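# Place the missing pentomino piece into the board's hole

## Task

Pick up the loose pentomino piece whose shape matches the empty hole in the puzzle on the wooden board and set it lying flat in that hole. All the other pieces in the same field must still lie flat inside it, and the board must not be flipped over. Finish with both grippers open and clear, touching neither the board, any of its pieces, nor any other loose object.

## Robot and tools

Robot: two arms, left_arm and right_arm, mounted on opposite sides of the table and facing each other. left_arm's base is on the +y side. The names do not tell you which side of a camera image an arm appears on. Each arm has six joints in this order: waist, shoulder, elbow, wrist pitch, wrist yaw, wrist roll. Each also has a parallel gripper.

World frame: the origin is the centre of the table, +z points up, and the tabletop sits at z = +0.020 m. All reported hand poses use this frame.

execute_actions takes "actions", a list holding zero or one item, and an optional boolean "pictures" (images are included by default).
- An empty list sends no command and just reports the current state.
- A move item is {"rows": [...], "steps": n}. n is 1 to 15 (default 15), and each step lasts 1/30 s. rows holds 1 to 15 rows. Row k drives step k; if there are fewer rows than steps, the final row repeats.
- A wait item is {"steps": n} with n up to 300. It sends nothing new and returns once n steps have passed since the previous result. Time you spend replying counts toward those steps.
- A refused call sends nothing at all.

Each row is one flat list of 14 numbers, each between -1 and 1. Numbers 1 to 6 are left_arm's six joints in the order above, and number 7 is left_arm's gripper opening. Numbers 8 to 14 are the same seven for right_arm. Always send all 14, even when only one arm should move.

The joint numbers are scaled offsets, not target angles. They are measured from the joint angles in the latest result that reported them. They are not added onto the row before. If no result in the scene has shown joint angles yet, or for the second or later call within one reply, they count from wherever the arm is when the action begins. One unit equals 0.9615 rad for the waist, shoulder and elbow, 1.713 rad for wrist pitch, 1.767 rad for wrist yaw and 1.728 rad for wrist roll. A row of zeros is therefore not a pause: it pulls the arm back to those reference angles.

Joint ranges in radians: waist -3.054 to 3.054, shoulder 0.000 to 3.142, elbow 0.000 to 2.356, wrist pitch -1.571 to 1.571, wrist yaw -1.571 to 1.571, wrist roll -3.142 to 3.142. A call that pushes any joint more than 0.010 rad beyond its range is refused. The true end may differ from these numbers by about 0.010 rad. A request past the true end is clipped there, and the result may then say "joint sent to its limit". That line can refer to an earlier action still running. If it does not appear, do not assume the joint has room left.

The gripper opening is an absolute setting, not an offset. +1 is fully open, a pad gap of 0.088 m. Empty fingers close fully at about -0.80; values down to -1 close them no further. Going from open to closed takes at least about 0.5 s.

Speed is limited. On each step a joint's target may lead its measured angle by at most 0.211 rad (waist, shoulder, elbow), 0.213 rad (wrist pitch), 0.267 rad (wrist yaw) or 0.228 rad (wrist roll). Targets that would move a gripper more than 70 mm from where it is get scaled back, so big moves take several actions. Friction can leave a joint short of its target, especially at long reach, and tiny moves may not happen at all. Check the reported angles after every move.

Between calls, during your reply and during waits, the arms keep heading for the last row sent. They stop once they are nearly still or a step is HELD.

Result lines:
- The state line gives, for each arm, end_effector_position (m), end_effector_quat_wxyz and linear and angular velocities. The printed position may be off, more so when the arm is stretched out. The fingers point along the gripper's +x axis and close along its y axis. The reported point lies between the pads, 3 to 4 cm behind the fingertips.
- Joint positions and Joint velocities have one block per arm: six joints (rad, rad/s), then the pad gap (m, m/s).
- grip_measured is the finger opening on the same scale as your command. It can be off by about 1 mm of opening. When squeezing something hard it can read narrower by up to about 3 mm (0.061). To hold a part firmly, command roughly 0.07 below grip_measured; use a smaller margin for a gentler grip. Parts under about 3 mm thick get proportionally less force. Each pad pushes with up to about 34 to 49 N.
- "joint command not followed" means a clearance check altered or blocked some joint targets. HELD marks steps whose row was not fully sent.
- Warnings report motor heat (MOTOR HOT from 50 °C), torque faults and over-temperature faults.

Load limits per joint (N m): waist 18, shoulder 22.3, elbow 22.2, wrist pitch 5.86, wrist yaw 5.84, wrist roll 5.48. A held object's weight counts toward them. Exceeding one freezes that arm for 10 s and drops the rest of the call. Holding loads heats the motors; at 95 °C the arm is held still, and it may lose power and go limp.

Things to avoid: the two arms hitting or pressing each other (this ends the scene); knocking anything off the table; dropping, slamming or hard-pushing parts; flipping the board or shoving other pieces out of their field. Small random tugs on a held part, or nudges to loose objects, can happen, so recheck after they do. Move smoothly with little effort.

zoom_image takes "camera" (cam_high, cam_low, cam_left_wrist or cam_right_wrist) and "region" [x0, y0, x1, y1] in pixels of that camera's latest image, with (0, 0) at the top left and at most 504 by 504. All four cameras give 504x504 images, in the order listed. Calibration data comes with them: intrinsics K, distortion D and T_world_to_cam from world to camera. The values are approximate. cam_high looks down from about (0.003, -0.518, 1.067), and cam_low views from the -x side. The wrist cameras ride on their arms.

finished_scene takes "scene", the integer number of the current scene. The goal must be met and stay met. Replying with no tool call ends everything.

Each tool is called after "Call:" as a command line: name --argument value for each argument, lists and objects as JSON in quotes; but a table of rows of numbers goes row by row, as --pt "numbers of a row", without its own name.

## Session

Call:
execute_actions --actions '[]'

Scene clock: 0.00 s of 3950.00 s.
left_arm: end_effector_position=(+0.0464, +0.2479, +0.4111) grip_measured=+1.000 end_effector_quat_wxyz=(+0.662, -0.017, -0.010, -0.749) end_effector_velocity=(+0.000, +0.001, -0.004) end_effector_angular_velocity=(+0.016, -0.009, +0.005) | right_arm: end_effector_position=(-0.2825, -0.0108, +0.4172) grip_measured=+1.000 end_effector_quat_wxyz=(+0.281, -0.223, +0.166, +0.919) end_effector_velocity=(+0.003, +0.000, -0.001) end_effector_angular_velocity=(-0.014, +0.004, -0.005)
Joint positions: left_arm=[-0.006  0.85   0.644  0.245 -0.003 -0.008  0.088] | right_arm=[ 0.638  1.983  2.252 -0.87  -0.479 -0.098  0.088]
Joint velocities: left_arm=[-0.002 -0.007 -0.002 -0.022 -0.007  0.007  0.   ] | right_arm=[-0.007 -0.002 -0.002 -0.007 -0.007  0.007  0.   ]
Motor temperatures (°C, as the motors report them): left_arm=[24 22 23 24 24 22] | right_arm=[22 25 24 23 24 24]
Heat: left arm: hottest waist 24 °C (+0.0 °C/min); right arm: hottest shoulder 25 °C (+0.0 °C/min).
camera_calibration (this result's frames):
cam_right_wrist: T_world_to_cam=[[0.561677, 0.797329, -0.220876, 0.27455], [0.548822, -0.558837, -0.621688, 0.443192], [-0.619124, 0.227966, -0.751477, 0.218507], [0, 0, 0, 1]] pos_world=[-0.262159, -0.0210469, 0.500372]

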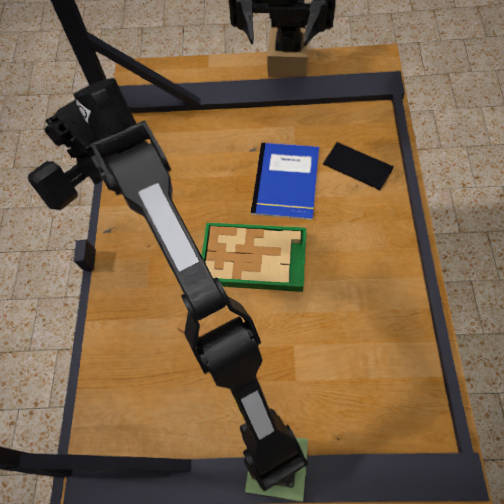

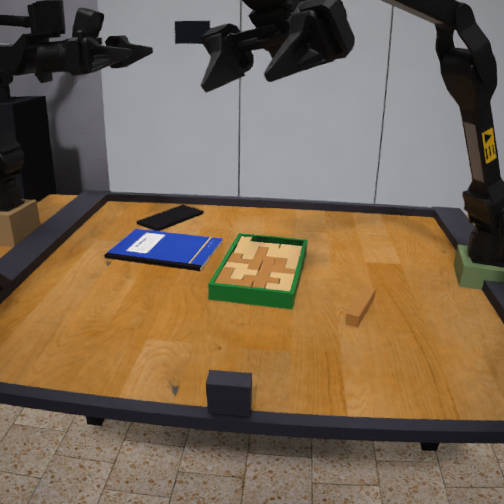

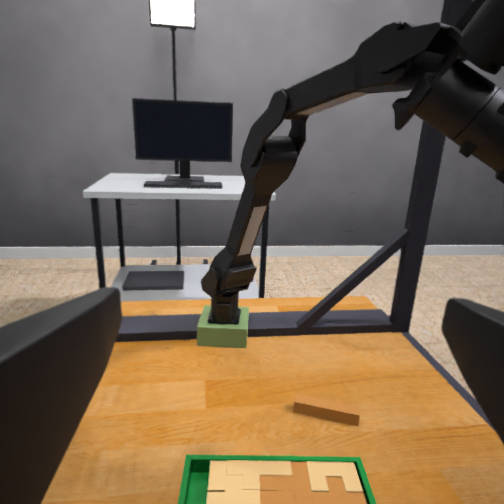

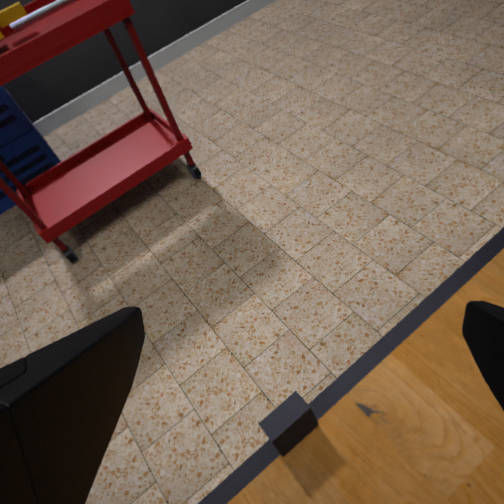

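Call:
zoom_image --camera "cam_high" --region '[190, 210, 320, 310]'

Call:
zoom_image --camera "cam_low" --region '[190, 215, 400, 345]'

Call:
zoom_image --camera "cam_left_wrist" --region '[170, 380, 390, 504]'

Region (190, 210, 320, 310) of cam_high's 504x504 image, scaled by 3.877, with more detail than that image has; it fills the top 388 rows of this view, and the rest is white.

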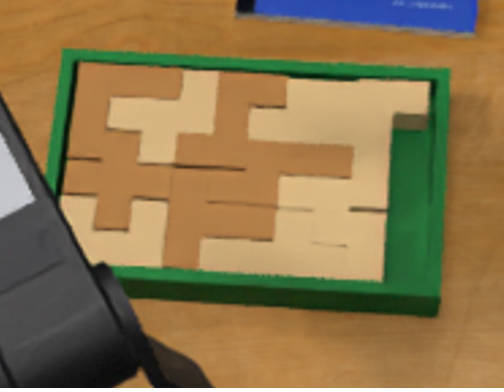

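Region (190, 215, 400, 345) of cam_low's 504x504 image, scaled by 2.400, with more detail than that image has; it fills the top 312 rows of this view, and the rest is white.

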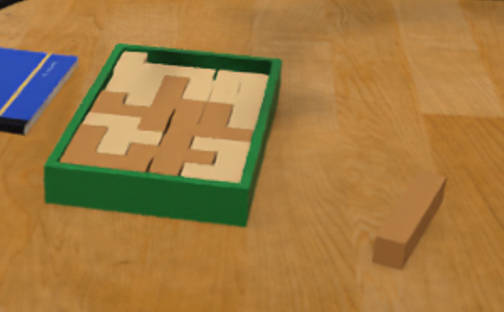

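Region (170, 380, 390, 504) of cam_left_wrist's 504x504 image, scaled by 2.291, with more detail than that image has; it fills the top 284 rows of this view, and the rest is white.

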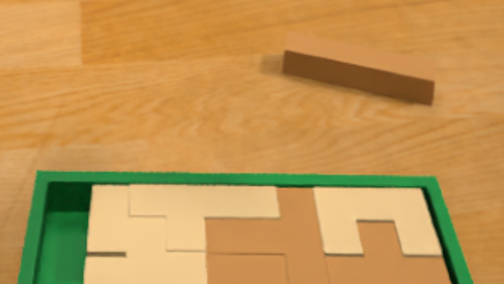

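Call:
execute_actions --actions '[{"rows":[[0,0,0,0,0,0,1,-0.04,-0.276,-1,-0.107,0.271,-0.41,1]],"steps":15}]' --pictures false

Call:
execute_actions --actions '[{"steps":12}]' --pictures false

Scene clock: 3.03 s of 3950.00 s.
left_arm: end_effector_position=(+0.0464, +0.2479, +0.4111) grip_measured=+1.000 end_effector_quat_wxyz=(+0.662, -0.017, -0.010, -0.749) end_effector_velocity=(+0.000, +0.000, -0.002) end_effector_angular_velocity=(+0.010, +0.021, +0.004) | right_arm: end_effector_position=(-0.1542, -0.0796, +0.2568) grip_measured=+1.000 end_effector_quat_wxyz=(+0.243, -0.595, +0.020, +0.766) end_effector_velocity=(+0.112, -0.213, -0.459) end_effector_angular_velocity=(-1.164, -0.794, +0.351)
Joint positions: left_arm=[-0.006  0.85   0.644  0.245 -0.003 -0.008  0.088] | right_arm=[ 0.597  1.712  1.591 -1.049 -0.013 -0.756  0.088]
Joint velocities: left_arm=[-0.002 -0.002 -0.002 -0.007 -0.007 -0.022  0.   ] | right_arm=[-0.002 -0.002 -1.36  -0.037  0.081 -0.418  0.   ]
Motor temperatures (°C, as the motors report them): left_arm=[24 22 24 25 24 22] | right_arm=[22 26 25 24 24 24]
Heat: left arm: hottest wrist pitch 25 °C (+0.0 °C/min); right arm: hottest shoulder 26 °C (+0.0 °C/min).
Steps of this call (steps 1 to 76: nothing new was sent; steps 77 to 91: all 15 steps of this action). Readings (joint positions):
77: left_arm=[-0.006 0.850 0.644 0.245 -0.003 -0.008] | right_arm=[0.638 1.969 2.235 -0.871 -0.455 -0.124]
78: left_arm=[-0.006 0.850 0.644 0.245 -0.003 -0.008] | right_arm=[0.636 1.935 2.189 -0.923 -0.389 -0.177]
80: left_arm=[-0.006 0.850 0.644 0.245 -0.003 -0.008] | right_arm=[0.623 1.859 2.091 -0.986 -0.271 -0.277]
84: left_arm=[-0.006 0.850 0.644 0.245 -0.003 -0.008] | right_arm=[0.599 1.733 1.904 -1.029 -0.077 -0.503]
91: the state above

Scene clock: 3.43 s of 3950.00 s.
left_arm: end_effector_position=(+0.0464, +0.2479, +0.4111) grip_measured=+1.000 end_effector_quat_wxyz=(+0.662, -0.017, -0.010, -0.749) end_effector_velocity=(+0.000, -0.001, -0.003) end_effector_angular_velocity=(+0.013, +0.006, +0.005) | right_arm: end_effector_position=(-0.1269, -0.1355, +0.1689) grip_measured=+1.000 end_effector_quat_wxyz=(+0.150, -0.673, +0.087, +0.719) end_effector_velocity=(+0.008, -0.018, -0.019) end_effector_angular_velocity=(-0.071, -0.027, +0.020)
Joint positions: left_arm=[-0.006  0.85   0.644  0.245 -0.003 -0.008  0.088] | right_arm=[ 0.597  1.714  1.308 -1.054 -0.003 -0.803  0.088]
Joint velocities: left_arm=[-0.002  0.002 -0.002 -0.007 -0.007 -0.007  0.   ] | right_arm=[-0.002 -0.002 -0.071 -0.007 -0.007 -0.022  0.   ]
Motor temperatures (°C, as the motors report them): left_arm=[24 22 24 25 24 22] | right_arm=[22 26 25 24 24 24]
Heat: left arm: hottest wrist pitch 25 °C (+0.0 °C/min); right arm: hottest shoulder 26 °C (+0.0 °C/min).
Steps of this call (steps 1 to 12: the robot went on to your last target). Readings (joint positions):
1: left_arm=[-0.006 0.850 0.644 0.245 -0.003 -0.008] | right_arm=[0.597 1.712 1.545 -1.049 -0.011 -0.768]
2: left_arm=[-0.006 0.850 0.644 0.245 -0.003 -0.008] | right_arm=[0.597 1.712 1.500 -1.049 -0.009 -0.777]
4: left_arm=[-0.006 0.850 0.644 0.245 -0.003 -0.008] | right_arm=[0.597 1.712 1.413 -1.051 -0.006 -0.789]
8: left_arm=[-0.006 0.850 0.644 0.245 -0.003 -0.008] | right_arm=[0.597 1.714 1.320 -1.058 -0.004 -0.800]
12: the state above

Call:
execute_actions --actions '[{"rows":[[0,0,0,0,0,0,1,0,0,-0.125,0,0,0,1]],"steps":15}]'

Scene clock: 4.13 s of 3950.00 s.
left_arm: end_effector_position=(+0.0464, +0.2479, +0.4111) grip_measured=+1.000 end_effector_quat_wxyz=(+0.662, -0.017, -0.010, -0.749) end_effector_velocity=(+0.000, +0.000, -0.002) end_effector_angular_velocity=(+0.008, +0.007, +0.005) | right_arm: end_effector_position=(-0.1143, -0.1629, +0.1414) grip_measured=+1.000 end_effector_quat_wxyz=(+0.119, -0.696, +0.118, +0.698) end_effector_velocity=(+0.002, -0.005, -0.002) end_effector_angular_velocity=(-0.019, -0.000, -0.010)
Joint positions: left_arm=[-0.006  0.85   0.644  0.245 -0.003 -0.008  0.088] | right_arm=[ 0.597  1.711  1.197 -1.055 -0.003 -0.804  0.088]
Joint velocities: left_arm=[-0.002 -0.002 -0.002 -0.007 -0.007 -0.007  0.   ] | right_arm=[-0.002 -0.002 -0.012 -0.007 -0.007  0.007  0.   ]
Motor temperatures (°C, as the motors report them): left_arm=[24 22 24 25 24 22] | right_arm=[22 26 25 24 24 24]
Heat: left arm: hottest wrist pitch 25 °C (+0.0 °C/min); right arm: hottest shoulder 26 °C (+0.0 °C/min).
Steps of this call (steps 1 to 6: the robot went on to your last target; steps 7 to 21: all 15 steps of this action). Readings (joint positions):
7: left_arm=[-0.006 0.850 0.644 0.245 -0.003 -0.008] | right_arm=[0.597 1.714 1.291 -1.047 -0.003 -0.804]
8: left_arm=[-0.006 0.850 0.644 0.245 -0.003 -0.008] | right_arm=[0.597 1.711 1.271 -1.044 -0.003 -0.804]
10: left_arm=[-0.006 0.850 0.644 0.245 -0.003 -0.008] | right_arm=[0.597 1.710 1.232 -1.055 -0.003 -0.804]
14: left_arm=[-0.006 0.850 0.644 0.245 -0.003 -0.008] | right_arm=[0.597 1.711 1.202 -1.056 -0.003 -0.804]
21: the state above
camera_calibration (this result's frames):
cam_right_wrist: T_world_to_cam=[[0.350705, 0.935271, -0.0476833, 0.214315], [0.886354, -0.315064, 0.33928, 0.0367655], [0.302296, -0.161252, -0.939476, 0.218548], [0, 0, 0, 1]] pos_world=[-0.173815, -0.153618, 0.203066]

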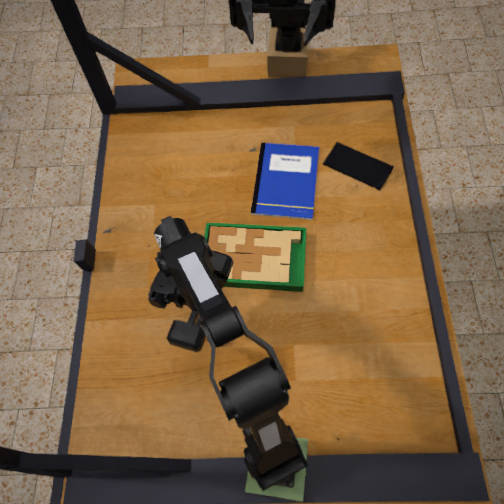

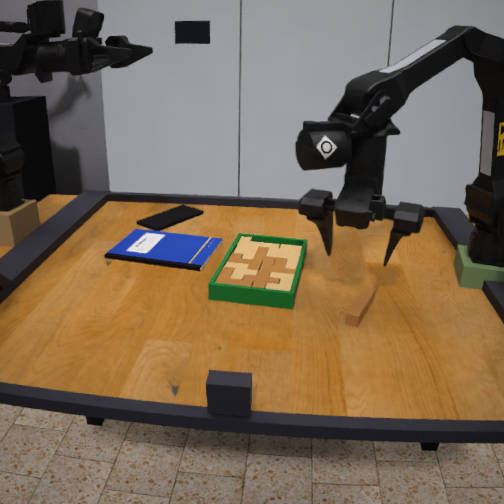

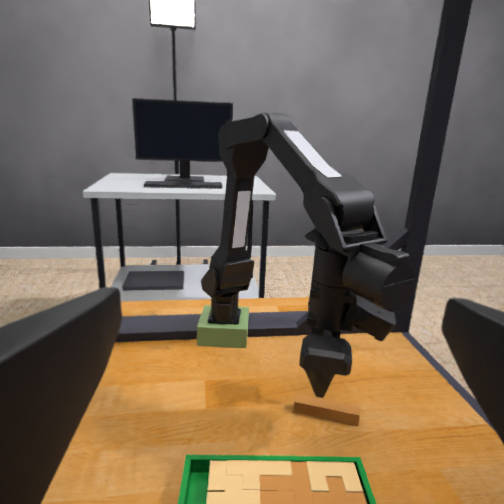

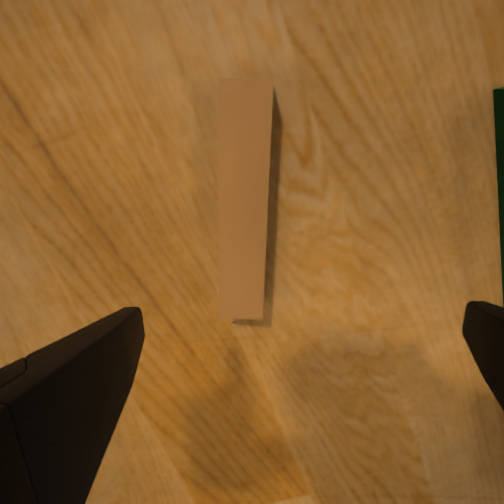

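Call:
execute_actions --actions '[{"rows":[[0,0,0,0,0,0,1,0.085,0.068,-0.187,0.135,0,0.062,0.6]],"steps":15}]'

Scene clock: 6.10 s of 3950.00 s.
left_arm: end_effector_position=(+0.0464, +0.2479, +0.4111) grip_measured=+1.000 end_effector_quat_wxyz=(+0.662, -0.017, -0.010, -0.749) end_effector_velocity=(+0.000, +0.000, -0.008) end_effector_angular_velocity=(+0.028, +0.004, +0.005) | right_arm: end_effector_position=(-0.1321, -0.1791, +0.0864) grip_measured=+0.606 end_effector_quat_wxyz=(+0.128, -0.694, +0.127, +0.697) end_effector_velocity=(-0.005, -0.002, -0.002) end_effector_angular_velocity=(-0.000, +0.025, +0.000)
Joint positions: left_arm=[-0.006  0.85   0.644  0.245 -0.003 -0.008  0.088] | right_arm=[ 0.676  1.767  1.028 -0.827 -0.003 -0.7    0.069]
Joint velocities: left_arm=[-0.002 -0.002 -0.007 -0.022 -0.007 -0.007  0.   ] | right_arm=[ 0.007 -0.002 -0.012  0.022 -0.022  0.007 -0.002]
Motor temperatures (°C, as the motors report them): left_arm=[24 22 25 25 24 22] | right_arm=[22 26 25 24 24 24]
Heat: left arm: hottest elbow 25 °C (+9.8 °C/min); right arm: hottest shoulder 26 °C (+9.8 °C/min).
Steps of this call (steps 1 to 15: the robot went on to your last target; steps 16 to 44: nothing new was sent; steps 45 to 59: all 15 steps of this action). Readings (joint positions):
45: left_arm=[-0.006 0.850 0.644 0.245 -0.003 -0.008] | right_arm=[0.601 1.713 1.179 -1.028 -0.002 -0.790]
46: left_arm=[-0.006 0.850 0.644 0.245 -0.003 -0.008] | right_arm=[0.614 1.713 1.146 -0.962 -0.000 -0.763]
48: left_arm=[-0.006 0.850 0.644 0.245 -0.003 -0.008] | right_arm=[0.649 1.737 1.089 -0.899 -0.002 -0.733]
52: left_arm=[-0.006 0.850 0.644 0.245 -0.003 -0.008] | right_arm=[0.675 1.767 1.032 -0.848 -0.003 -0.709]
59: the state above
camera_calibration (this result's frames):
cam_right_wrist: T_world_to_cam=[[0.374434, 0.926079, -0.0466549, 0.23451], [0.878424, -0.338154, 0.337672, 0.0610799], [0.296934, -0.167418, -0.940107, 0.167867], [0, 0, 0, 1]] pos_world=[-0.191308, -0.168416, 0.148129]

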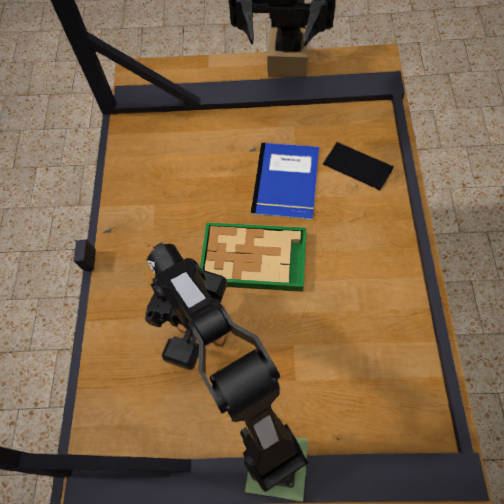

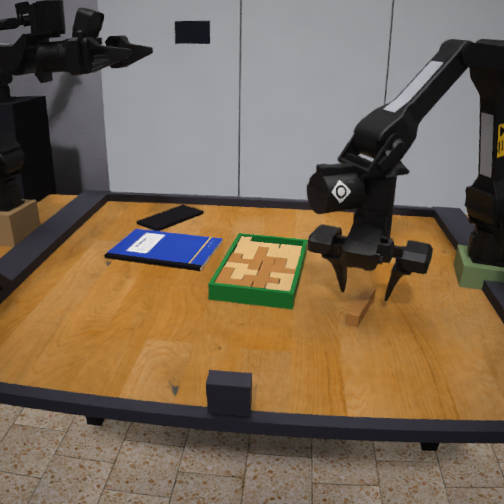

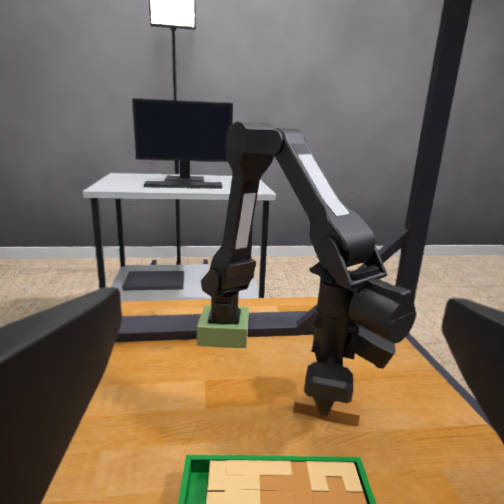

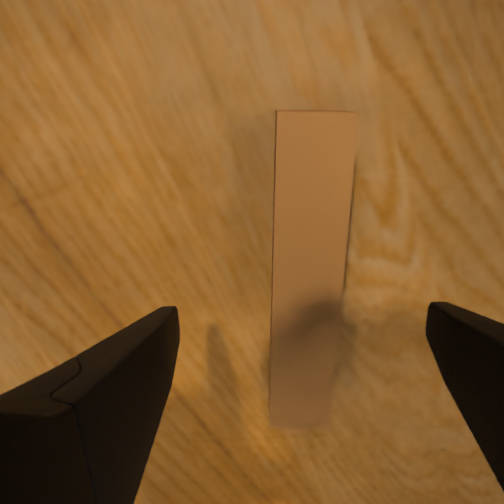

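Call:
execute_actions --actions '[{"rows":[[0,0,0,0,0,0,1,0,0.02,-0.03,0.02,0,0,0.4],[0,0,0,0,0,0,1,0,0.03,-0.048,0.034,0,0,0.2],[0,0,0,0,0,0,1,0,0.03,-0.048,0.034,0,0,0.1],[0,0,0,0,0,0,1,0,0.03,-0.048,0.034,0,0,0],[0,0,0,0,0,0,1,0,0.03,-0.048,0.034,0,0,-0.1],[0,0,0,0,0,0,1,0,0.03,-0.048,0.034,0,0,-0.15]],"steps":15}]'

Scene clock: 7.77 s of 3950.00 s.
left_arm: end_effector_position=(+0.0464, +0.2479, +0.4111) grip_measured=+1.000 end_effector_quat_wxyz=(+0.662, -0.017, -0.010, -0.749) end_effector_velocity=(+0.000, +0.000, +0.000) end_effector_angular_velocity=(+0.003, +0.007, +0.005) | right_arm: end_effector_position=(-0.1313, -0.1807, +0.0744) grip_measured=-0.133 end_effector_quat_wxyz=(+0.130, -0.693, +0.126, +0.698) end_effector_velocity=(+0.002, -0.004, -0.001) end_effector_angular_velocity=(-0.014, +0.000, +0.005)
Joint positions: left_arm=[-0.006  0.85   0.644  0.245 -0.003 -0.008  0.088] | right_arm=[ 0.676  1.781  0.991 -0.771 -0.003 -0.699  0.032]
Joint velocities: left_arm=[-0.002 -0.002  0.002 -0.007 -0.007 -0.007  0.   ] | right_arm=[-0.002 -0.002 -0.007 -0.007 -0.007 -0.007 -0.007]
Motor temperatures (°C, as the motors report them): left_arm=[24 22 25 25 24 22] | right_arm=[22 27 25 24 24 24]
Heat: left arm: hottest elbow 25 °C (+7.7 °C/min); right arm: hottest shoulder 27 °C (+15.5 °C/min).
Steps of this call (steps 1 to 15: the robot went on to your last target; steps 16 to 35: nothing new was sent; steps 36 to 50: all 15 steps of this action). Readings (joint positions):
36: left_arm=[-0.006 0.850 0.644 0.245 -0.003 -0.008] | right_arm=[0.676 1.767 1.024 -0.820 -0.003 -0.699]
37: left_arm=[-0.006 0.850 0.644 0.245 -0.003 -0.008] | right_arm=[0.676 1.767 1.018 -0.807 -0.003 -0.699]
39: left_arm=[-0.006 0.850 0.644 0.245 -0.003 -0.008] | right_arm=[0.676 1.772 1.006 -0.789 -0.003 -0.699]
43: left_arm=[-0.006 0.850 0.644 0.245 -0.003 -0.008] | right_arm=[0.676 1.781 0.992 -0.777 -0.003 -0.699]
50: the state above
camera_calibration (this result's frames):
cam_right_wrist: T_world_to_cam=[[0.374686, 0.926117, -0.0437915, 0.234966], [0.879045, -0.339832, 0.334357, 0.0639547], [0.294772, -0.163773, -0.941429, 0.156561], [0, 0, 0, 1]] pos_world=[-0.190407, -0.170232, 0.136297]

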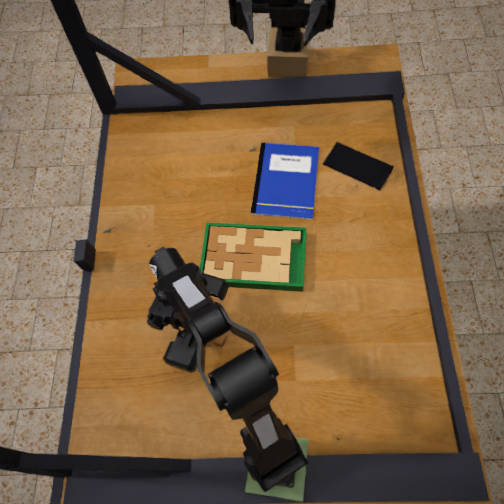

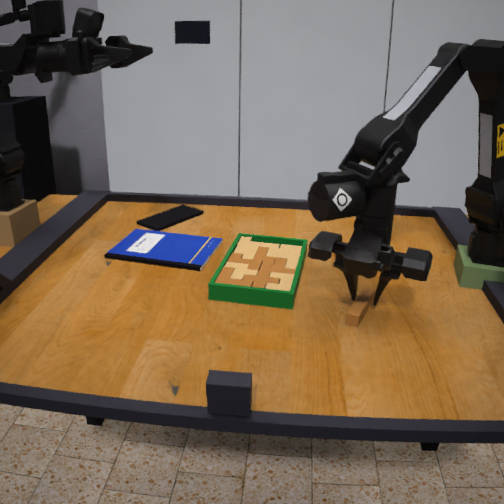

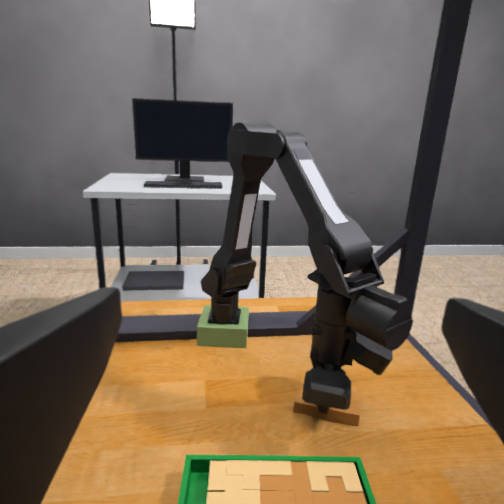

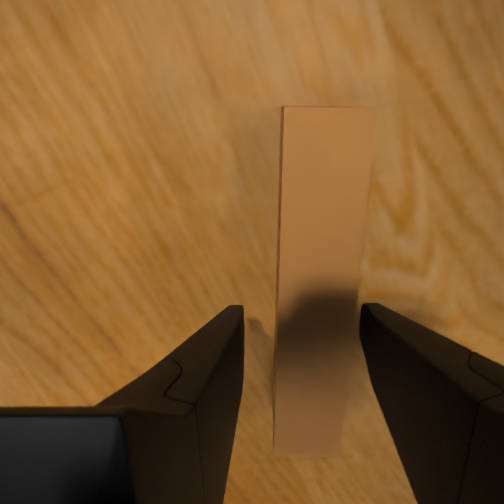

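Call:
execute_actions --actions '[{"rows":[[0,0,0,0,0,0,1,0,0,-0.022,0.012,0,0,-0.15],[0,0,0,0,0,0,1,0,0,-0.022,0.012,0,0,-0.15],[0,0,0,0,0,0,1,0,0,-0.022,0.012,0,0,-0.2],[0,0,0,0,0,0,1,0,0,-0.022,0.012,0,0,-0.25],[0,0,0,0,0,0,1,0,0,-0.022,0.012,0,0,-0.3],[0,0,0,0,0,0,1,0,0,-0.022,0.012,0,0,-0.35],[0,0,0,0,0,0,1,0,0,-0.022,0.012,0,0,-0.4],[0,0,0,0,0,0,1,0,0,-0.022,0.012,0,0,-0.45],[0,0,0,0,0,0,1,0,0,-0.022,0.012,0,0,-0.52]],"steps":15}]'

Scene clock: 8.93 s of 3950.00 s.
left_arm: end_effector_position=(+0.0464, +0.2479, +0.4111) grip_measured=+1.000 end_effector_quat_wxyz=(+0.662, -0.017, -0.010, -0.749) end_effector_velocity=(+0.001, +0.001, +0.000) end_effector_angular_velocity=(-0.006, +0.008, +0.005) | right_arm: end_effector_position=(-0.1312, -0.1809, +0.0719) grip_measured=-0.442 end_effector_quat_wxyz=(+0.131, -0.691, +0.124, +0.700) end_effector_velocity=(+0.001, -0.002, +0.000) end_effector_angular_velocity=(-0.010, +0.003, -0.010)
Joint positions: left_arm=[-0.006  0.85   0.644  0.245 -0.003 -0.008  0.088] | right_arm=[ 0.676  1.781  0.979 -0.752 -0.003 -0.699  0.017]
Joint velocities: left_arm=[-0.002 -0.007 -0.007  0.007 -0.007 -0.007  0.   ] | right_arm=[-0.002 -0.002 -0.002 -0.007 -0.007  0.007  0.   ]
Motor temperatures (°C, as the motors report them): left_arm=[24 22 25 26 24 22] | right_arm=[22 27 25 24 24 24]
Heat: left arm: hottest wrist pitch 26 °C (+13.4 °C/min); right arm: hottest shoulder 27 °C (+13.4 °C/min).
Steps of this call (steps 1 to 15: the robot went on to your last target; steps 16 to 20: nothing new was sent; steps 21 to 35: all 15 steps of this action). Readings (joint positions):
21: left_arm=[-0.006 0.850 0.644 0.245 -0.003 -0.008] | right_arm=[0.676 1.781 0.989 -0.768 -0.003 -0.699]
22: left_arm=[-0.006 0.850 0.644 0.245 -0.003 -0.008] | right_arm=[0.676 1.781 0.986 -0.762 -0.003 -0.699]
24: left_arm=[-0.006 0.850 0.644 0.245 -0.003 -0.008] | right_arm=[0.676 1.781 0.982 -0.758 -0.003 -0.699]
28: left_arm=[-0.006 0.850 0.644 0.245 -0.003 -0.008] | right_arm=[0.676 1.781 0.979 -0.753 -0.003 -0.699]
35: the state above
camera_calibration (this result's frames):
cam_right_wrist: T_world_to_cam=[[0.374554, 0.926354, -0.0397273, 0.23469], [0.880093, -0.341713, 0.329649, 0.0648152], [0.291797, -0.158435, -0.943267, 0.154854], [0, 0, 0, 1]] pos_world=[-0.190133, -0.170723, 0.134026]

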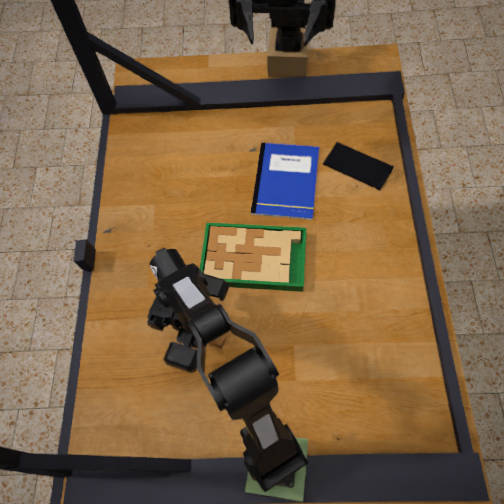

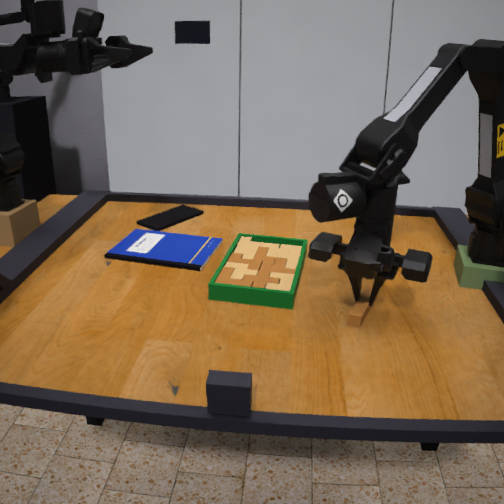

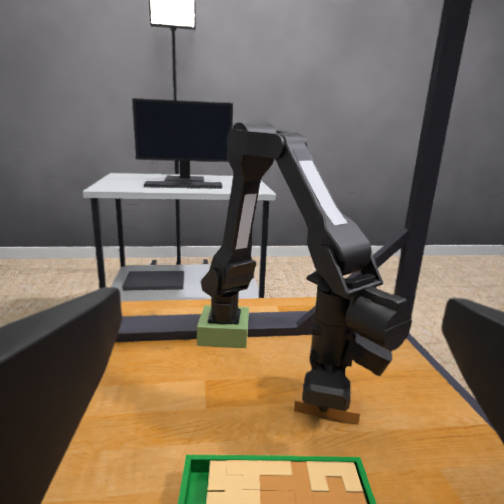

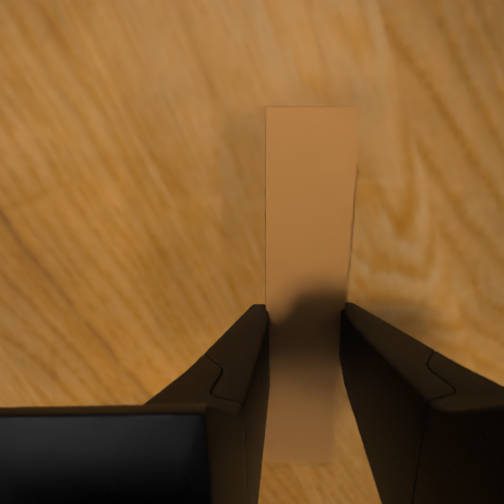

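Call:
execute_actions --actions '[{"rows":[[0,0,0,0,0,0,1,0,0,0.04,-0.022,0,0,-0.52],[0,0,0,0,0,0,1,0,0,0.09,-0.05,0,0,-0.52],[0,0,0,0,0,0,1,0,0,0.15,-0.085,0,0,-0.52],[0,0,0,0,0,0,1,0,0,0.21,-0.12,0,0,-0.52],[0,0,0,0,0,0,1,0,0,0.27,-0.15,0,0,-0.52],[0,0,0,0,0,0,1,0,0,0.31,-0.17,0,0,-0.52]],"steps":12}]' --pictures false

Scene clock: 10.13 s of 3950.00 s.
left_arm: end_effector_position=(+0.0464, +0.2479, +0.4111) grip_measured=+1.000 end_effector_quat_wxyz=(+0.662, -0.017, -0.010, -0.749) end_effector_velocity=(+0.000, +0.000, -0.005) end_effector_angular_velocity=(+0.023, +0.005, +0.005) | right_arm: end_effector_position=(-0.1469, -0.1528, +0.1381) grip_measured=-0.442 end_effector_quat_wxyz=(+0.136, -0.687, +0.119, +0.704) end_effector_velocity=(+0.012, -0.022, +0.012) end_effector_angular_velocity=(-0.116, -0.057, +0.005)
Joint positions: left_arm=[-0.006  0.85   0.644  0.245 -0.003 -0.008  0.088] | right_arm=[ 0.676  1.777  1.262 -1.023 -0.003 -0.699  0.017]
Joint velocities: left_arm=[-0.002 -0.002 -0.002 -0.022 -0.007 -0.007  0.   ] | right_arm=[-0.002 -0.002  0.051 -0.183 -0.007 -0.007 -0.   ]
Motor temperatures (°C, as the motors report them): left_arm=[24 22 26 26 24 22] | right_arm=[22 27 25 24 24 24]
Heat: left arm: hottest elbow 26 °C (+11.8 °C/min); right arm: hottest shoulder 27 °C (+11.8 °C/min).
Steps of this call (steps 1 to 15: the robot went on to your last target; steps 16 to 24: nothing new was sent; steps 25 to 36: all 12 steps of this action). Readings (joint positions):
25: left_arm=[-0.006 0.850 0.644 0.245 -0.003 -0.008] | right_arm=[0.676 1.781 0.981 -0.756 -0.003 -0.699]
26: left_arm=[-0.006 0.850 0.644 0.245 -0.003 -0.008] | right_arm=[0.676 1.781 0.992 -0.773 -0.003 -0.699]
28: left_arm=[-0.006 0.850 0.644 0.245 -0.003 -0.008] | right_arm=[0.676 1.781 1.041 -0.842 -0.003 -0.699]
32: left_arm=[-0.006 0.850 0.644 0.245 -0.003 -0.008] | right_arm=[0.676 1.780 1.208 -0.971 -0.003 -0.699]
36: the state above

Call:
execute_actions --actions '[{"rows":[[0,0,0,0,0,0,1,-0.25,0.1,0.17,-0.04,0,0.12,-0.52],[0,0,0,0,0,0,1,-0.5,0.22,0.34,-0.07,0,0.25,-0.52],[0,0,0,0,0,0,1,-0.69,0.36,0.5,-0.1,0,0.36,-0.52]],"steps":15}]' --pictures false

Call:
execute_actions --actions '[{"steps":12}]'

Scene clock: 11.03 s of 3950.00 s.
left_arm: end_effector_position=(+0.0464, +0.2479, +0.4111) grip_measured=+1.000 end_effector_quat_wxyz=(+0.662, -0.017, -0.010, -0.749) end_effector_velocity=(+0.001, +0.001, -0.001) end_effector_angular_velocity=(+0.003, +0.007, +0.005) | right_arm: end_effector_position=(+0.0361, -0.0329, +0.1440) grip_measured=-0.441 end_effector_quat_wxyz=(+0.486, -0.512, +0.481, +0.520) end_effector_velocity=(+0.490, +0.036, +0.031) end_effector_angular_velocity=(+0.159, -0.114, -1.628)
Joint positions: left_arm=[-0.006  0.85   0.644  0.245 -0.003 -0.008  0.088] | right_arm=[ 0.104  2.089  1.715 -1.184 -0.005 -0.128  0.017]
Joint velocities: left_arm=[-0.002 -0.007 -0.002 -0.007 -0.007 -0.007  0.   ] | right_arm=[-1.165  0.1    0.276 -0.007  0.11   0.462 -0.   ]
Motor temperatures (°C, as the motors report them): left_arm=[24 22 26 26 24 22] | right_arm=[22 27 25 24 24 24]
Heat: left arm: hottest elbow 26 °C (+10.9 °C/min); right arm: hottest shoulder 27 °C (+10.9 °C/min).
Steps of this call (steps 1 to 12: the robot went on to your last target; steps 13 to 27: all 15 steps of this action). Readings (joint positions):
13: left_arm=[-0.006 0.850 0.644 0.245 -0.003 -0.008] | right_arm=[0.668 1.784 1.284 -1.056 -0.010 -0.674]
14: left_arm=[-0.006 0.850 0.644 0.245 -0.003 -0.008] | right_arm=[0.638 1.809 1.319 -1.081 -0.016 -0.625]
16: left_arm=[-0.006 0.850 0.644 0.245 -0.003 -0.008] | right_arm=[0.553 1.884 1.417 -1.105 -0.010 -0.529]
20: left_arm=[-0.006 0.850 0.644 0.245 -0.003 -0.008] | right_arm=[0.388 2.021 1.575 -1.159 -0.006 -0.354]
27: the state above

Scene clock: 11.43 s of 3950.00 s.
left_arm: end_effector_position=(+0.0464, +0.2479, +0.4111) grip_measured=+1.000 end_effector_quat_wxyz=(+0.662, -0.017, -0.010, -0.749) end_effector_velocity=(+0.000, +0.000, +0.000) end_effector_angular_velocity=(+0.003, +0.007, +0.005) | right_arm: end_effector_position=(+0.0735, -0.0338, +0.1432) grip_measured=-0.441 end_effector_quat_wxyz=(+0.521, -0.479, +0.515, +0.484) end_effector_velocity=(-0.003, -0.001, +0.002) end_effector_angular_velocity=(-0.009, +0.024, -0.010)
Joint positions: left_arm=[-0.006  0.85   0.644  0.245 -0.003 -0.008  0.088] | right_arm=[ 0.014  2.104  1.736 -1.192 -0.001 -0.081  0.017]
Joint velocities: left_arm=[-0.002 -0.002  0.002 -0.007 -0.007 -0.007  0.   ] | right_arm=[-0.002  0.002  0.012 -0.022 -0.022  0.007 -0.   ]
Motor temperatures (°C, as the motors report them): left_arm=[24 22 26 26 24 22] | right_arm=[22 27 25 24 24 24]
Heat: left arm: hottest elbow 26 °C (+10.5 °C/min); right arm: hottest shoulder 27 °C (+10.5 °C/min).
Steps of this call (steps 1 to 12: the robot went on to your last target). Readings (joint positions):
1: left_arm=[-0.006 0.850 0.644 0.245 -0.003 -0.008] | right_arm=[0.068 2.092 1.723 -1.185 -0.001 -0.114]
2: left_arm=[-0.006 0.850 0.644 0.245 -0.003 -0.008] | right_arm=[0.041 2.095 1.728 -1.186 0.001 -0.104]
4: left_arm=[-0.006 0.850 0.644 0.245 -0.003 -0.008] | right_arm=[0.011 2.099 1.732 -1.190 0.002 -0.092]
8: left_arm=[-0.006 0.850 0.644 0.245 -0.003 -0.008] | right_arm=[0.011 2.104 1.735 -1.192 -0.000 -0.083]
12: the state above
camera_calibration (this result's frames):
cam_right_wrist: T_world_to_cam=[[0.994392, -0.0943193, -0.0478363, -0.0542665], [-0.0731502, -0.940091, 0.332985, -0.0392635], [-0.0763773, -0.327618, -0.941718, 0.206842], [0, 0, 0, 1]] pos_world=[0.0668881, 0.0257356, 0.205265]

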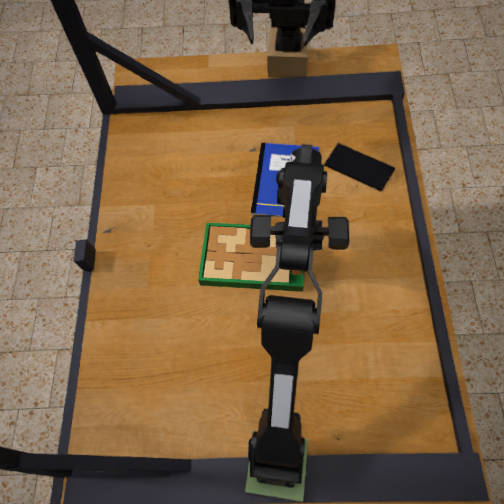

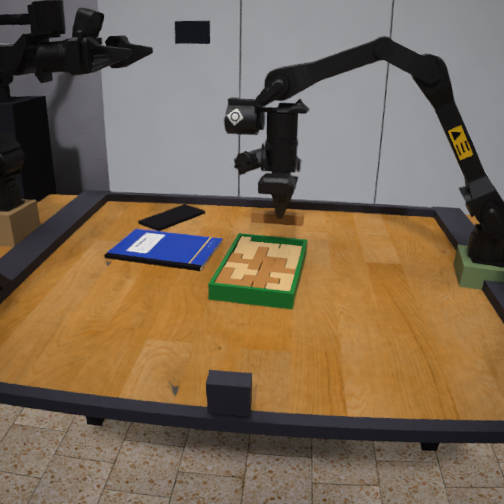

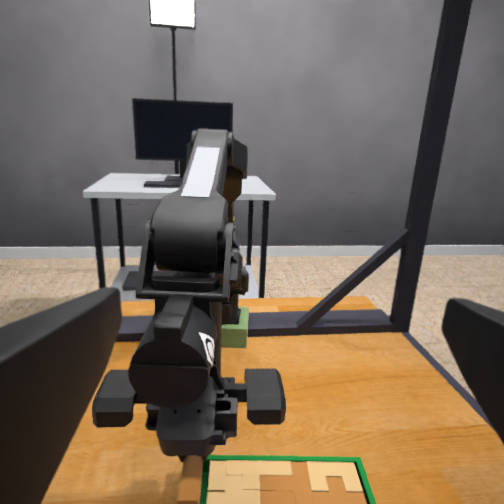

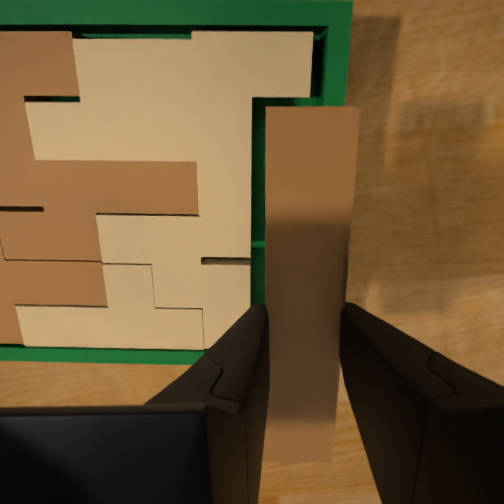

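Call:
execute_actions --actions '[{"rows":[[0,0,0,0,0,0,1,0.024,0.03,-0.042,0.028,0,0.026,-0.52]],"steps":12}]'

Scene clock: 13.60 s of 3950.00 s.
left_arm: end_effector_position=(+0.0464, +0.2479, +0.4111) grip_measured=+1.000 end_effector_quat_wxyz=(+0.662, -0.017, -0.010, -0.749) end_effector_velocity=(+0.000, -0.001, -0.006) end_effector_angular_velocity=(+0.018, +0.005, +0.005) | right_arm: end_effector_position=(+0.0649, -0.0307, +0.1311) grip_measured=-0.441 end_effector_quat_wxyz=(+0.526, -0.473, +0.519, +0.480) end_effector_velocity=(-0.002, +0.004, +0.000) end_effector_angular_velocity=(+0.023, +0.004, -0.005)
Joint positions: left_arm=[-0.006  0.85   0.644  0.245 -0.003 -0.008  0.088] | right_arm=[ 0.036  2.116  1.706 -1.146 -0.001 -0.039  0.017]
Joint velocities: left_arm=[-0.002  0.002 -0.007 -0.007 -0.007 -0.007  0.   ] | right_arm=[ 0.002 -0.002 -0.002  0.022 -0.007  0.007 -0.   ]
Motor temperatures (°C, as the motors report them): left_arm=[24 22 26 26 24 22] | right_arm=[22 27 26 23 24 24]
Heat: left arm: hottest elbow 26 °C (+8.8 °C/min); right arm: hottest shoulder 27 °C (+8.8 °C/min).
Steps of this call (steps 1 to 30: the robot went on to your last target; steps 31 to 53: nothing new was sent; steps 54 to 65: all 12 steps of this action). Readings (joint positions):
54: left_arm=[-0.006 0.850 0.644 0.245 -0.003 -0.008] | right_arm=[0.015 2.105 1.734 -1.188 -0.001 -0.073]
55: left_arm=[-0.006 0.850 0.644 0.245 -0.003 -0.008] | right_arm=[0.017 2.105 1.729 -1.175 -0.001 -0.063]
57: left_arm=[-0.006 0.850 0.644 0.245 -0.003 -0.008] | right_arm=[0.025 2.108 1.720 -1.160 -0.001 -0.051]
61: left_arm=[-0.006 0.850 0.644 0.245 -0.003 -0.008] | right_arm=[0.035 2.115 1.707 -1.150 -0.001 -0.042]
65: the state above
camera_calibration (this result's frames):
cam_right_wrist: T_world_to_cam=[[0.992326, -0.113857, -0.0482164, -0.0465088], [-0.0917834, -0.93959, 0.329768, -0.0312964], [-0.0828501, -0.322812, -0.94283, 0.196467], [0, 0, 0, 1]] pos_world=[0.0595567, 0.0287208, 0.193313]

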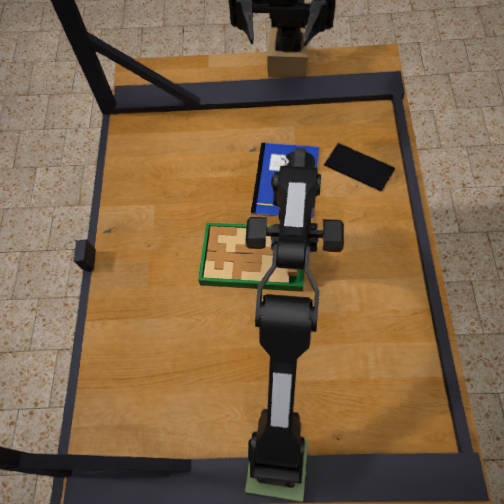

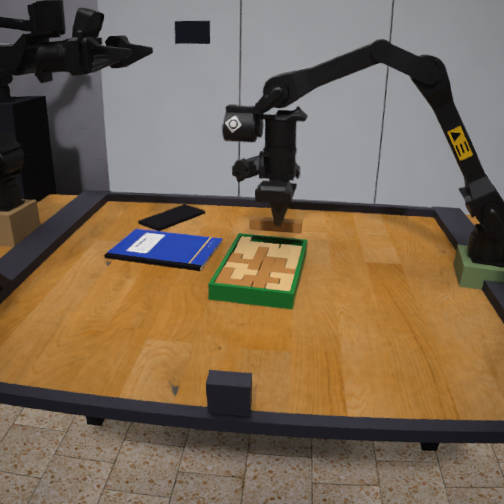

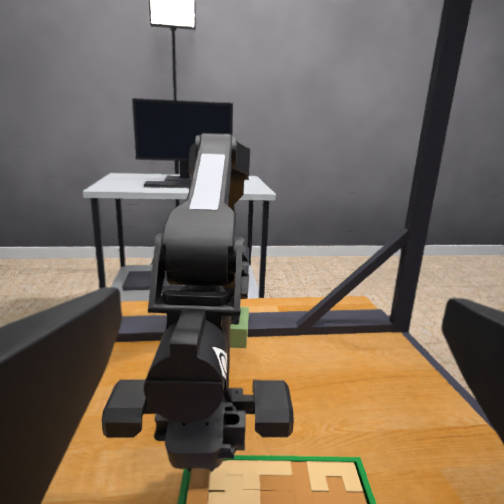

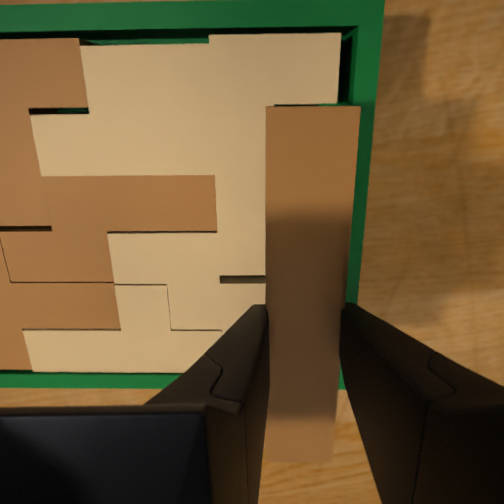

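Call:
execute_actions --actions '[{"rows":[[0,0,0,0,0,0,1,-0.01,0.012,-0.024,0.013,0,-0.004,-0.52]],"steps":12}]'

Scene clock: 15.07 s of 3950.00 s.
left_arm: end_effector_position=(+0.0464, +0.2479, +0.4111) grip_measured=+1.000 end_effector_quat_wxyz=(+0.662, -0.017, -0.010, -0.749) end_effector_velocity=(+0.000, +0.000, -0.005) end_effector_angular_velocity=(+0.023, +0.005, +0.005) | right_arm: end_effector_position=(+0.0680, -0.0303, +0.1277) grip_measured=-0.441 end_effector_quat_wxyz=(+0.529, -0.470, +0.518, +0.480) end_effector_velocity=(-0.001, -0.004, -0.003) end_effector_angular_velocity=(-0.016, +0.009, +0.020)
Joint positions: left_arm=[-0.006  0.85   0.644  0.245 -0.003 -0.008  0.088] | right_arm=[ 0.028  2.116  1.692 -1.126 -0.001 -0.043  0.017]
Joint velocities: left_arm=[-0.002 -0.002 -0.002 -0.022 -0.007 -0.007  0.   ] | right_arm=[-0.002  0.002 -0.007 -0.007 -0.007 -0.022 -0.   ]
Motor temperatures (°C, as the motors report them): left_arm=[24 22 26 26 24 22] | right_arm=[22 28 26 23 24 24]
Heat: left arm: hottest elbow 26 °C (+8.0 °C/min); right arm: hottest shoulder 28 °C (+11.9 °C/min).
Steps of this call (steps 1 to 15: the robot went on to your last target; steps 16 to 32: nothing new was sent; steps 33 to 44: all 12 steps of this action). Readings (joint positions):
33: left_arm=[-0.006 0.850 0.644 0.245 -0.003 -0.008] | right_arm=[0.035 2.116 1.703 -1.142 -0.001 -0.038]
34: left_arm=[-0.006 0.850 0.644 0.245 -0.003 -0.008] | right_arm=[0.035 2.116 1.701 -1.137 -0.001 -0.038]
36: left_arm=[-0.006 0.850 0.644 0.245 -0.003 -0.008] | right_arm=[0.033 2.116 1.696 -1.131 -0.001 -0.040]
40: left_arm=[-0.006 0.850 0.644 0.245 -0.003 -0.008] | right_arm=[0.029 2.116 1.692 -1.127 -0.001 -0.043]
44: the state above
camera_calibration (this result's frames):
cam_right_wrist: T_world_to_cam=[[0.99202, -0.116577, -0.048014, -0.0497369], [-0.0949644, -0.941402, 0.323641, -0.0285841], [-0.0829296, -0.316499, -0.944961, 0.194125], [0, 0, 0, 1]] pos_world=[0.0627242, 0.0287328, 0.190303]

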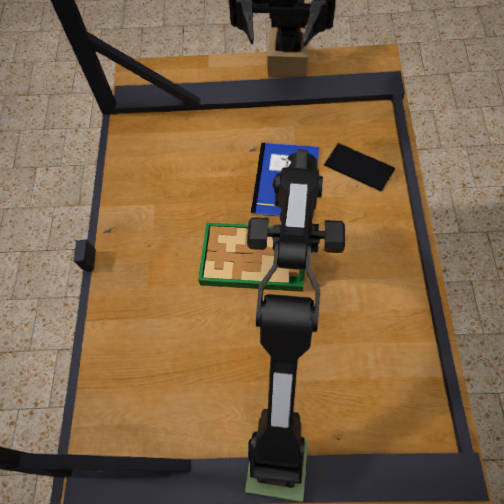

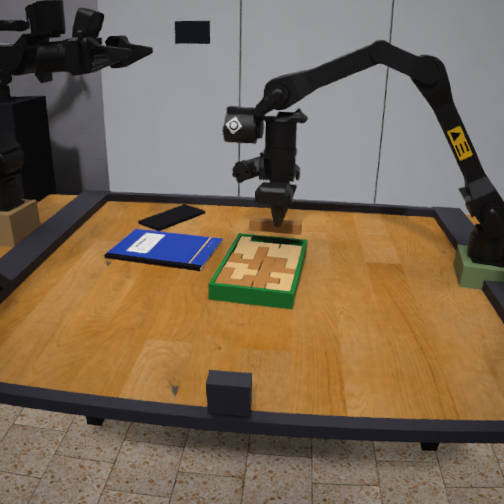

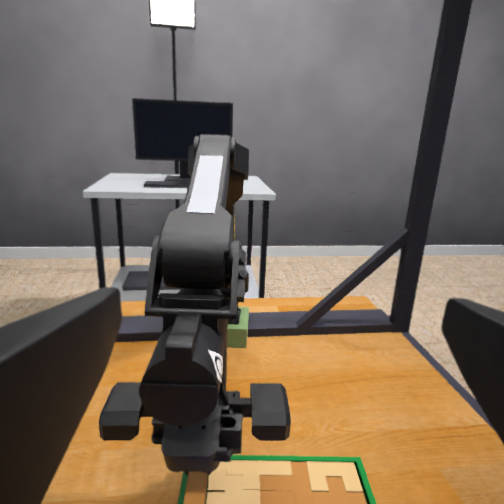

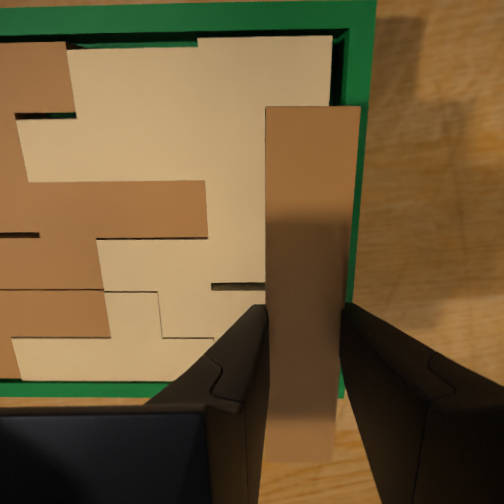

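Call:
execute_actions --actions '[{"rows":[[0,0,0,0,0,0,1,-0.004,0,-0.015,0,0,0,-0.52],[0,0,0,0,0,0,1,-0.004,0,-0.02,0.003,0,0,-0.52],[0,0,0,0,0,0,1,-0.004,0,-0.03,0.007,0,0,-0.52],[0,0,0,0,0,0,1,-0.004,0,-0.038,0.012,0,0,-0.52]],"steps":13}]'

Scene clock: 16.30 s of 3950.00 s.
left_arm: end_effector_position=(+0.0464, +0.2479, +0.4111) grip_measured=+1.000 end_effector_quat_wxyz=(+0.662, -0.017, -0.010, -0.749) end_effector_velocity=(+0.002, +0.000, -0.002) end_effector_angular_velocity=(+0.008, +0.007, +0.009) | right_arm: end_effector_position=(+0.0680, -0.0333, +0.1211) grip_measured=-0.441 end_effector_quat_wxyz=(+0.527, -0.472, +0.520, +0.478) end_effector_velocity=(-0.001, -0.008, -0.002) end_effector_angular_velocity=(-0.030, +0.012, +0.005)
Joint positions: left_arm=[-0.006  0.85   0.644  0.245 -0.003 -0.008  0.088] | right_arm=[ 0.027  2.116  1.665 -1.107 -0.001 -0.044  0.017]
Joint velocities: left_arm=[ 0.002 -0.002 -0.002 -0.007 -0.007 -0.007  0.   ] | right_arm=[-0.002 -0.002 -0.012 -0.022 -0.007 -0.007  0.   ]
Motor temperatures (°C, as the motors report them): left_arm=[24 22 26 27 24 22] | right_arm=[22 28 26 23 24 24]
Heat: left arm: hottest wrist pitch 27 °C (+11.0 °C/min); right arm: hottest shoulder 28 °C (+11.0 °C/min).
Steps of this call (steps 1 to 15: the robot went on to your last target; steps 16 to 24: nothing new was sent; steps 25 to 37: all 13 steps of this action). Readings (joint positions):
25: left_arm=[-0.006 0.850 0.644 0.245 -0.003 -0.008] | right_arm=[0.028 2.116 1.691 -1.125 -0.001 -0.044]
26: left_arm=[-0.006 0.850 0.644 0.245 -0.003 -0.008] | right_arm=[0.028 2.116 1.690 -1.125 -0.001 -0.044]
28: left_arm=[-0.006 0.850 0.644 0.245 -0.003 -0.008] | right_arm=[0.028 2.116 1.682 -1.119 -0.001 -0.044]
32: left_arm=[-0.006 0.850 0.644 0.245 -0.003 -0.008] | right_arm=[0.028 2.116 1.667 -1.111 -0.001 -0.044]
37: the state above
camera_calibration (this result's frames):
cam_right_wrist: T_world_to_cam=[[0.99188, -0.117697, -0.0481778, -0.0504571], [-0.0953357, -0.938857, 0.330845, -0.0300523], [-0.0841715, -0.323565, -0.942455, 0.186546], [0, 0, 0, 1]] pos_world=[0.0628842, 0.0262062, 0.183323]

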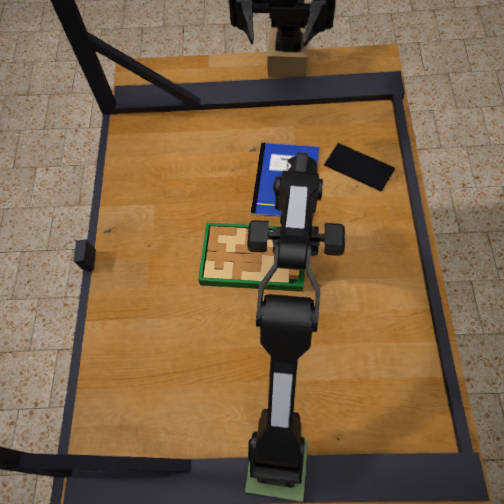

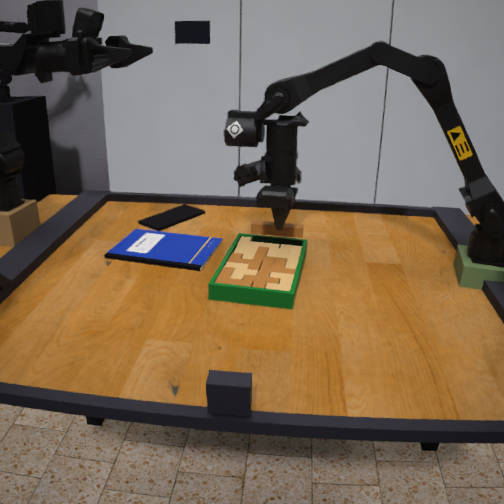

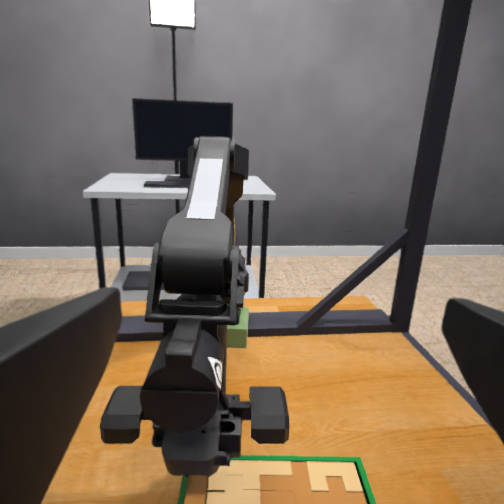

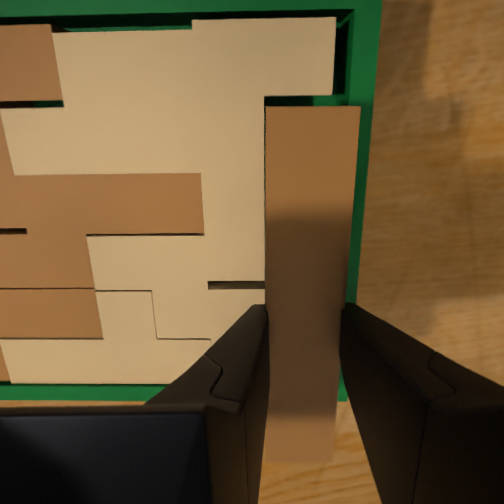

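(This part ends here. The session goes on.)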